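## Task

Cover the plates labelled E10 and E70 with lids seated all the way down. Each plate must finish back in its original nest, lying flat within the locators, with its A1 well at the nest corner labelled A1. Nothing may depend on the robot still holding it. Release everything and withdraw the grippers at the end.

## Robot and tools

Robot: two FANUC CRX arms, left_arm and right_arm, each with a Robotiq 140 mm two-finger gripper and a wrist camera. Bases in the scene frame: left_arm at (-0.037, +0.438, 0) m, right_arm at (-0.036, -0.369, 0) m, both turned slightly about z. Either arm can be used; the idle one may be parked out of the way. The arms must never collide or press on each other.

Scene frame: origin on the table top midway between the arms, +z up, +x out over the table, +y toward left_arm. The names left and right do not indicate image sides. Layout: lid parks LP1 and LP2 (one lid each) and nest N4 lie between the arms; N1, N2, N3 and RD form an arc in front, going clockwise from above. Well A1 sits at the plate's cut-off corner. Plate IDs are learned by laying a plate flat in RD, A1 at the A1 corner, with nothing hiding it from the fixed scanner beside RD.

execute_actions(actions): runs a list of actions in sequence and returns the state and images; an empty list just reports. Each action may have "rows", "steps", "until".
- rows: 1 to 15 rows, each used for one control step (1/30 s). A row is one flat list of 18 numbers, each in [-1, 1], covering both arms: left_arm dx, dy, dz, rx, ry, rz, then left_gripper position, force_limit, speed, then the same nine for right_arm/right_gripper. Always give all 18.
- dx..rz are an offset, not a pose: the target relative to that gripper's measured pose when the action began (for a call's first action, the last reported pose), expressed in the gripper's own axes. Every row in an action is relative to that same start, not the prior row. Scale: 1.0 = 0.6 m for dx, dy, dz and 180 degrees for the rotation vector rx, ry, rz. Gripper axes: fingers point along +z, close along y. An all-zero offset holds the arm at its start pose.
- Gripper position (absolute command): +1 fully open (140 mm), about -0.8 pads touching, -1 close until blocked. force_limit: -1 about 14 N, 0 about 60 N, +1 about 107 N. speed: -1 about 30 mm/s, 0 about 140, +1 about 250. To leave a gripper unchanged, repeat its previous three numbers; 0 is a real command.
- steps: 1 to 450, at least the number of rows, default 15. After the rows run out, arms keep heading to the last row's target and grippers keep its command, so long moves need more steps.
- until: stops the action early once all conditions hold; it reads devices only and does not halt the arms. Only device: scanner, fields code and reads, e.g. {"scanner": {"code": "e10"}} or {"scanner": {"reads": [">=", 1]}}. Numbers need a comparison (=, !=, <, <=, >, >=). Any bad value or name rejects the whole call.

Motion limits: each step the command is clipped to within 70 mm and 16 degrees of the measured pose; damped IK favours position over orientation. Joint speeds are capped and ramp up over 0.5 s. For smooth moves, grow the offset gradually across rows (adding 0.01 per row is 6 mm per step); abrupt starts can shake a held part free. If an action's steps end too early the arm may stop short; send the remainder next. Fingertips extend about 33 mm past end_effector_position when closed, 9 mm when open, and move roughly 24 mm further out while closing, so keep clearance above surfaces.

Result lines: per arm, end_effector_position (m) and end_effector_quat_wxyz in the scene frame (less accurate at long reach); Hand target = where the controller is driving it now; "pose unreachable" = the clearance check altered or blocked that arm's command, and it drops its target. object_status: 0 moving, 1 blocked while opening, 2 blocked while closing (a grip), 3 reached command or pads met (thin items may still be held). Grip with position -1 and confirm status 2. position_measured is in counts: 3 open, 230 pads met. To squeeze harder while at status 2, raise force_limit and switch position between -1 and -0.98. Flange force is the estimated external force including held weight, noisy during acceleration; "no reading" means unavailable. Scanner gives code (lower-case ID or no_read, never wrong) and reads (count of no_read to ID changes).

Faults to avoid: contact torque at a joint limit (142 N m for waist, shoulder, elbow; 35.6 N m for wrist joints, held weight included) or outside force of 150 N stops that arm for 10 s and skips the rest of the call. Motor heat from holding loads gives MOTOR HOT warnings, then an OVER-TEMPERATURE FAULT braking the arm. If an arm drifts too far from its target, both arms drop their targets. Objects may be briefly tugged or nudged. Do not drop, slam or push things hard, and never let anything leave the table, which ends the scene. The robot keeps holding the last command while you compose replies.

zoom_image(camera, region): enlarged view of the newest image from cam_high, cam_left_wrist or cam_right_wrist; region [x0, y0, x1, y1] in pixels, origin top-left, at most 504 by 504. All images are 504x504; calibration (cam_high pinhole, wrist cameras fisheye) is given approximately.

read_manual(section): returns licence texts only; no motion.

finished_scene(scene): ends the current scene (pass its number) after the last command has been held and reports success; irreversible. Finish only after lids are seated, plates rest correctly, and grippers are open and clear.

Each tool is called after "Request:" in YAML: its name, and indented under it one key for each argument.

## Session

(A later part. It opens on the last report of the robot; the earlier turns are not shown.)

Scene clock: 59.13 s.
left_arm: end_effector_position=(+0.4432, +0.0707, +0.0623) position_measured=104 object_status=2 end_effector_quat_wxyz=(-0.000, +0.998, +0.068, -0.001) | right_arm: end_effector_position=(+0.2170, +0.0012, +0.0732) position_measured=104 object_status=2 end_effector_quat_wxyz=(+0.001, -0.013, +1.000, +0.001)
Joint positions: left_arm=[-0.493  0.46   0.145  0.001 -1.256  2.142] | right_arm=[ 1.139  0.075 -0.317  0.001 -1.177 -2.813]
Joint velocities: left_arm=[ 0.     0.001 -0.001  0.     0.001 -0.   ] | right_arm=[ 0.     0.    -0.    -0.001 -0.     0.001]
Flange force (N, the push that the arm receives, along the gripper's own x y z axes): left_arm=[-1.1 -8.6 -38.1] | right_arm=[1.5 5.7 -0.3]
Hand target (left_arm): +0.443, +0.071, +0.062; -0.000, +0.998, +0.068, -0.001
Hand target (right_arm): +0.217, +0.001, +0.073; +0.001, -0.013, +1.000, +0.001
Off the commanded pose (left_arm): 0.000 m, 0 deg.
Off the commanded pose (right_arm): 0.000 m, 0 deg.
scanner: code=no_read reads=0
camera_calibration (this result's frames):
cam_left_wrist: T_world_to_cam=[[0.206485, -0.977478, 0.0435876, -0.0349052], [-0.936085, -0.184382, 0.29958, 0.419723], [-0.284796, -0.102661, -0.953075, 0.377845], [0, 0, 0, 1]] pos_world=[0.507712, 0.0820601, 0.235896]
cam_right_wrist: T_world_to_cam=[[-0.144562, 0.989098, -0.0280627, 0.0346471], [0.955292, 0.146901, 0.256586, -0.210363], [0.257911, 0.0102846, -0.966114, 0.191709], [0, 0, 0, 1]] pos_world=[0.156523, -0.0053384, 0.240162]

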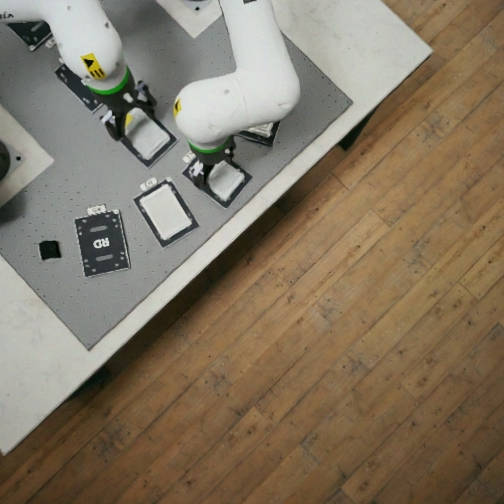

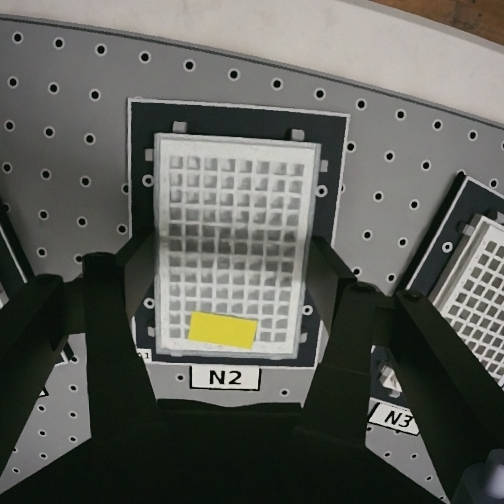

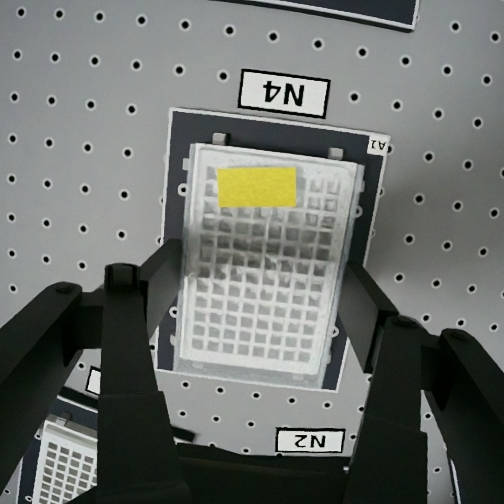

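Request:
zoom_image:
  camera: "cam_left_wrist"
  region: [120, 95, 220, 195]

Request:
zoom_image:
  camera: "cam_left_wrist"
  region: [260, 105, 360, 205]

Region (120, 95, 220, 195) of cam_left_wrist's 504x504 image, scaled by 5.040, with more detail than that image has.

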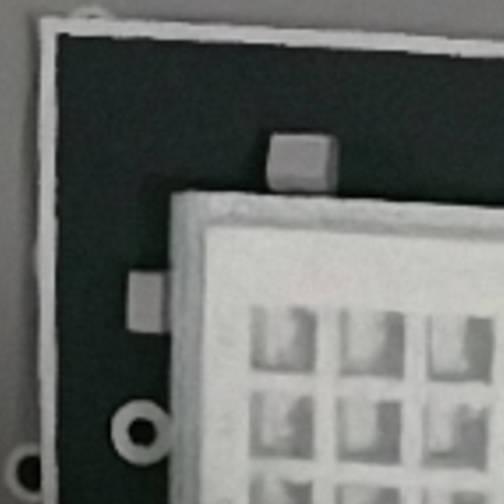

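Region (260, 105, 360, 205) of cam_left_wrist's 504x504 image, scaled by 5.040, with more detail than that image has.

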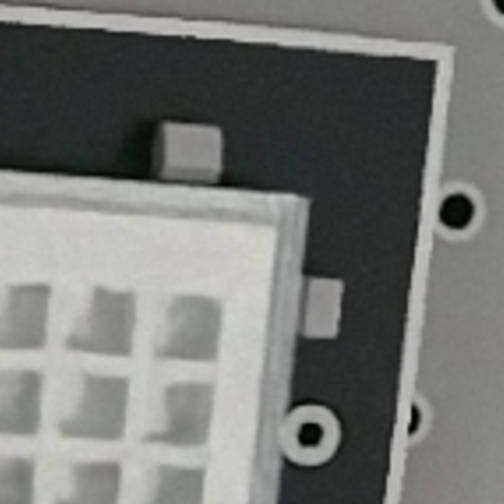

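Request:
execute_actions:
  actions:
    - {"rows": [ [0,0,-0.001,0,0,0,-1,-0.2,-0.5, 0,0.0003,0.0008,0,0,-0.0006,-1,-0.2,-0.5], [0,0,-0.001,0,0,0,0.4,-0.2,0, 0,0.0003,0.002,0,0,-0.0006,-1,-0.2,-0.5], [0,0,-0.001,0,0,0,0.4,-0.2,0, 0,0.0003,0.0032,0,0,-0.0006,-1,-0.2,-0.5], [0,0,-0.001,0,0,0,0.4,-0.2,0, 0,0.0003,0.0044,0,0,-0.0006,-1,-0.2,-0.5], [0,0,-0.001,0,0,0,0.4,-0.2,0, 0,0.0003,0.0056,0,0,-0.0006,-1,-0.2,-0.5], [0,0,-0.001,0,0,0,0.4,-0.2,0, 0,0.0003,0.0068,0,0,-0.0006,-1,-0.2,-0.5], [0,0,-0.001,0,0,0,0.4,-0.2,0, 0,0.0003,0.008,0,0,-0.0006,-1,-0.2,-0.5], [0,0,-0.001,0,0,0,0.4,-0.2,0, 0,0.0003,0.0092,0,0,-0.0006,-1,-0.2,-0.5], [0,0,-0.003,0,0,0,0.4,-0.2,0, 0,0.0003,0.0104,0,0,-0.0006,-1,-0.2,-0.5], [0,0,-0.007,0,0,0,0.4,-0.2,0, 0,0.0003,0.0116,0,0,-0.0006,-1,-0.2,-0.5], [0,0,-0.013,0,0,0,0.4,-0.2,0, 0,0.0003,0.0128,0,0,-0.0006,-1,-0.2,-0.5], [0,0,-0.021,0,0,0,0.4,-0.2,0, 0,0.0003,0.0138,0,0,-0.0006,-1,-0.2,-0.5], [0,0,-0.030,0,0,0,0.4,-0.2,0, 0,0.0003,0.0146,0,0,-0.0006,-1,-0.2,-0.5], [0,0,-0.040,0,0,0,0.4,-0.2,0, 0,0.0003,0.0153,0,0,-0.0006,-1,-0.2,-0.5], [0,0,-0.050,0,0,0,0.4,-0.2,0, 0,0.0003,0.0158,0,0,-0.0006,-1,-0.2,-0.5] ], "steps": 20}

Scene clock: 64.07 s.
left_arm: end_effector_position=(+0.4431, +0.0707, +0.0924) position_measured=78 object_status=3 end_effector_quat_wxyz=(+0.000, +0.998, +0.068, -0.001) | right_arm: end_effector_position=(+0.2171, +0.0014, +0.0638) position_measured=104 object_status=2 end_effector_quat_wxyz=(+0.001, -0.014, +1.000, +0.001)
Joint positions: left_arm=[-0.493  0.439  0.187  0.001 -1.32   2.142] | right_arm=[ 1.139  0.085 -0.33   0.001 -1.154 -2.811]
Joint velocities: left_arm=[ 0.001 -0.     0.011 -0.    -0.009  0.001] | right_arm=[ 0.001  0.    -0.    -0.     0.001  0.001]
Flange force (N, the push that the arm receives, along the gripper's own x y z axes): left_arm=[4.5 1.2 -0.5] | right_arm=[3.3 4.8 -2.1]
Hand target (left_arm): +0.443, +0.071, +0.092; -0.000, +0.998, +0.068, -0.001
Hand target (right_arm): +0.217, +0.001, +0.064; +0.001, -0.014, +1.000, +0.001
Off the commanded pose (left_arm): 0.000 m, 0 deg.
Off the commanded pose (right_arm): 0.000 m, 0 deg.
scanner: code=no_read reads=0
camera_calibration (this result's frames):
cam_left_wrist: T_world_to_cam=[[0.206394, -0.977481, 0.0439521, -0.0362485], [-0.936153, -0.184202, 0.299478, 0.410658], [-0.284638, -0.102956, -0.95309, 0.406438], [0, 0, 0, 1]] pos_world=[0.507608, 0.0820571, 0.265982]
cam_right_wrist: T_world_to_cam=[[-0.146339, 0.988838, -0.028022, 0.0345767], [0.955024, 0.148607, 0.256604, -0.207952], [0.257904, 0.0107896, -0.96611, 0.182556], [0, 0, 0, 1]] pos_world=[0.156578, -0.00525731, 0.2307]

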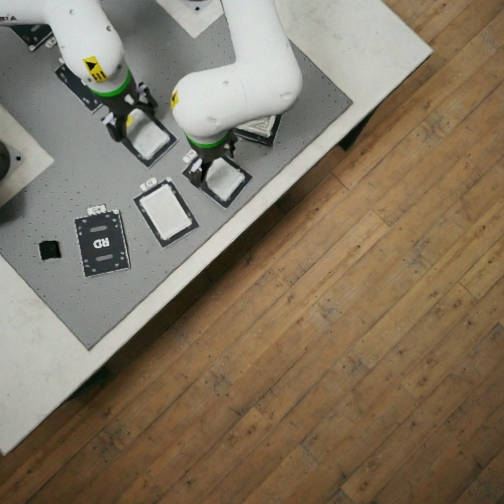

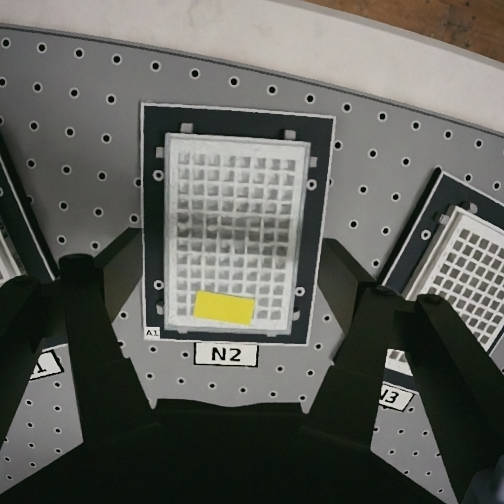

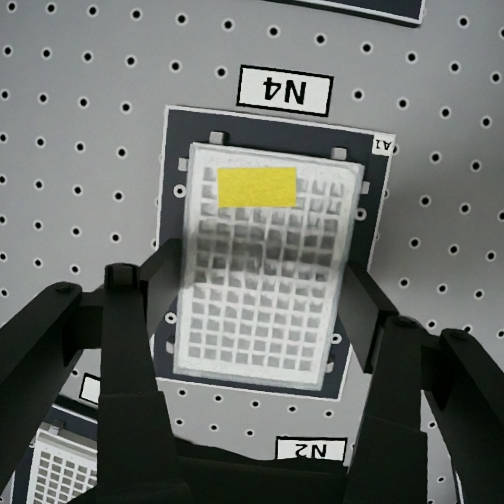

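Request:
zoom_image:
  camera: "cam_left_wrist"
  region: [125, 95, 345, 355]

Request:
zoom_image:
  camera: "cam_high"
  region: [100, 80, 270, 250]

Region (125, 95, 345, 355) of cam_left_wrist's 504x504 image, scaled by 1.938, with more detail than that image has; it fills the left 426 columns of this view, and the rest is white.

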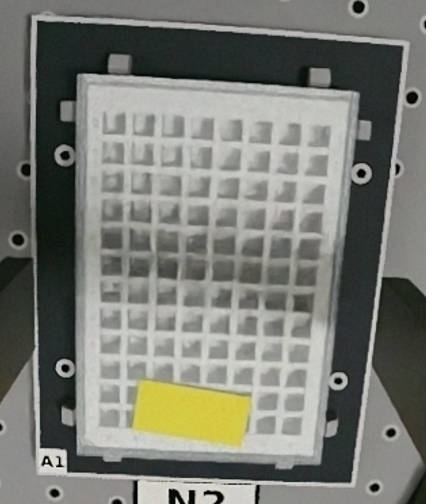

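Region (100, 80, 270, 250) of cam_high's 504x504 image, scaled by 2.965, with more detail than that image has.

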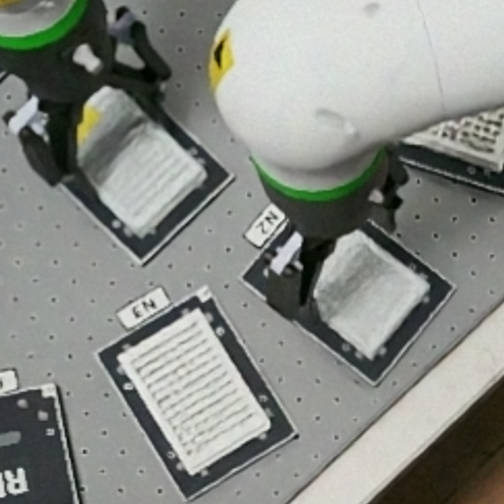

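Request:
execute_actions:
  actions:
    - {"rows": [ [-0.002,-0.005,-0.006,0,0,0,0.4,-0.2,0, 0,0,0.0004,0,0,0,-1,-0.2,-0.5], [-0.004,-0.014,-0.014,0,0,0,0.4,-0.2,0, 0,0,0.0008,0,0,0,-1,-0.2,-0.5], [-0.007,-0.026,-0.024,0,0,0,0.4,-0.2,0, 0,0,0.001,0,0,0,-1,-0.2,-0.5], [-0.011,-0.040,-0.035,0,0,0,0.4,-0.2,0, 0,0,0.001,0,0,0,-1,-0.2,-0.5], [-0.016,-0.056,-0.046,0,0,0,0.4,-0.2,0, 0,0,0.001,0,0,0,-1,-0.2,-0.5], [-0.021,-0.074,-0.057,0,0,0,0.4,-0.2,0, 0,0,0.001,0,0,0,0.4,-0.2,0], [-0.026,-0.092,-0.068,0,0,0,0.4,-0.2,0, 0,0,0.001,0,0,0,0.4,-0.2,0], [-0.031,-0.110,-0.079,0,0,0,0.4,-0.2,0, 0,0,0.001,0,0,0,0.4,-0.2,0], [-0.036,-0.128,-0.090,0,0,0,0.4,-0.2,0, 0,0,0.001,0,0,0,0.4,-0.2,0], [-0.041,-0.146,-0.101,0,0,0,0.4,-0.2,0, 0,0,0.001,0,0,0,0.4,-0.2,0], [-0.046,-0.164,-0.112,0,0,0,0.4,-0.2,0, 0,0,-0.002,0,0,0,0.4,-0.2,0], [-0.051,-0.182,-0.123,0,0,0,0.4,-0.2,0, 0,0,-0.008,0,0,0,0.4,-0.2,0], [-0.056,-0.200,-0.134,0,0,0,0.4,-0.2,0, 0,0,-0.018,0,0,0,0.4,-0.2,0], [-0.061,-0.218,-0.145,0,0,0,0.4,-0.2,0, 0,0,-0.035,0,0,0,0.4,-0.2,0], [-0.162,-0.576,-0.263,0,0,0,0.4,-0.2,0, 0.10,-0.24,-0.27,0,0,0,0.4,-0.2,0] ], "steps": 42}

Scene clock: 67.53 s.
left_arm: end_effector_position=(+0.2998, +0.3991, +0.2493) position_measured=78 object_status=3 end_effector_quat_wxyz=(+0.000, +0.998, +0.068, -0.001) | right_arm: end_effector_position=(+0.1606, -0.1446, +0.2255) position_measured=78 object_status=3 end_effector_quat_wxyz=(+0.001, -0.014, +1.000, +0.001)
Joint positions: left_arm=[ 0.221 -0.285 -0.221 -0.    -1.636  1.429] | right_arm=[ 1.177 -0.406 -0.359  0.001 -1.616 -2.848]
Joint velocities: left_arm=[ 0.102 -0.017 -0.009  0.048 -0.021 -0.111] | right_arm=[ 0.    -0.001  0.001  0.    -0.    -0.001]
Flange force (N, the push that the arm receives, along the gripper's own x y z axes): left_arm=[-7.2 -17.0 -3.0] | right_arm=[6.3 3.7 -1.7]
Hand target (left_arm): +0.300, +0.399, +0.249; +0.001, +0.998, +0.068, -0.001
Hand target (right_arm): +0.161, -0.145, +0.226; +0.001, -0.014, +1.000, +0.001
Off the commanded pose (left_arm): 0.001 m, 0 deg.
Off the commanded pose (right_arm): 0.000 m, 0 deg.
scanner: code=no_read reads=0
camera_calibration (this result's frames):
cam_left_wrist: T_world_to_cam=[[0.206878, -0.977384, 0.0438509, 0.307296], [-0.935982, -0.184667, 0.299727, 0.290049], [-0.28485, -0.10305, -0.953017, 0.549045], [0, 0, 0, 1]] pos_world=[0.364304, 0.410488, 0.422838]
cam_right_wrist: T_world_to_cam=[[-0.14699, 0.988737, -0.0281675, 0.175299], [0.954999, 0.149276, 0.256307, -0.173619], [0.257624, 0.0107744, -0.966185, 0.355003], [0, 0, 0, 1]] pos_world=[0.100116, -0.151233, 0.392436]

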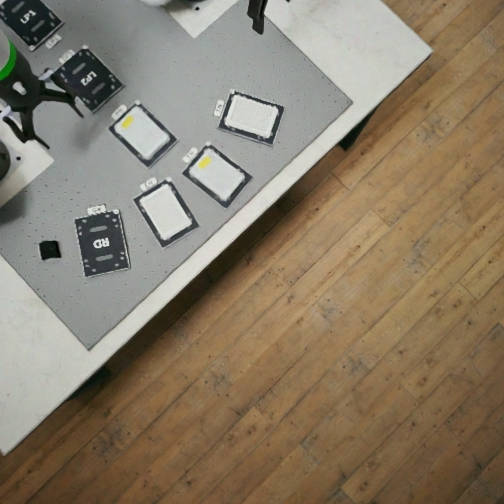

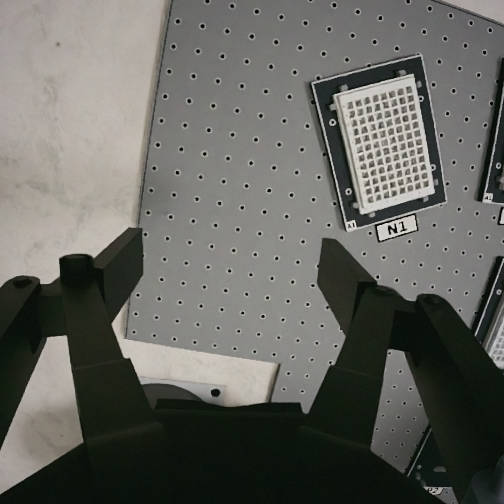

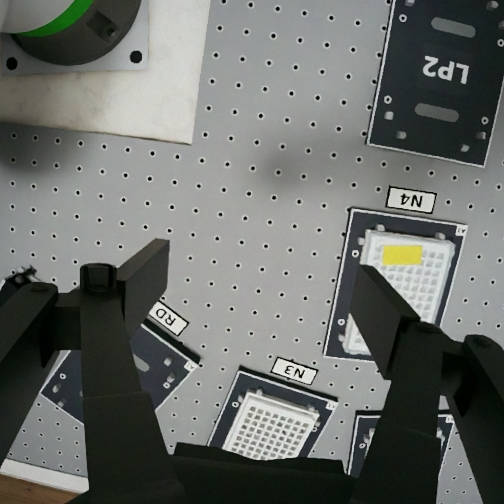

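Request:
zoom_image:
  camera: "cam_right_wrist"
  region: [320, 200, 480, 370]

Request:
zoom_image:
  camera: "cam_high"
  region: [100, 80, 290, 250]

Region (320, 200, 480, 370) of cam_right_wrist's 504x504 image, scaled by 2.965, with more detail than that image has; it fills the left 474 columns of this view, and the rest is white.

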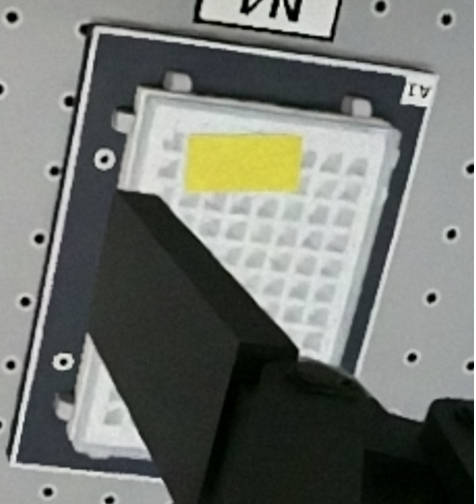

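Region (100, 80, 290, 250) of cam_high's 504x504 image, scaled by 2.653, with more detail than that image has; it fills the top 451 rows of this view, and the rest is white.

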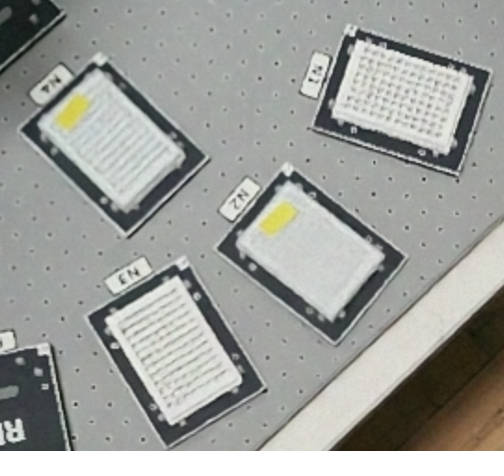

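Both lids are seated on E10 (N2) and E70 (N4), and both arms are clear.

Request:
finished_scene:
  scene: 1

The scene is finished: the task was done.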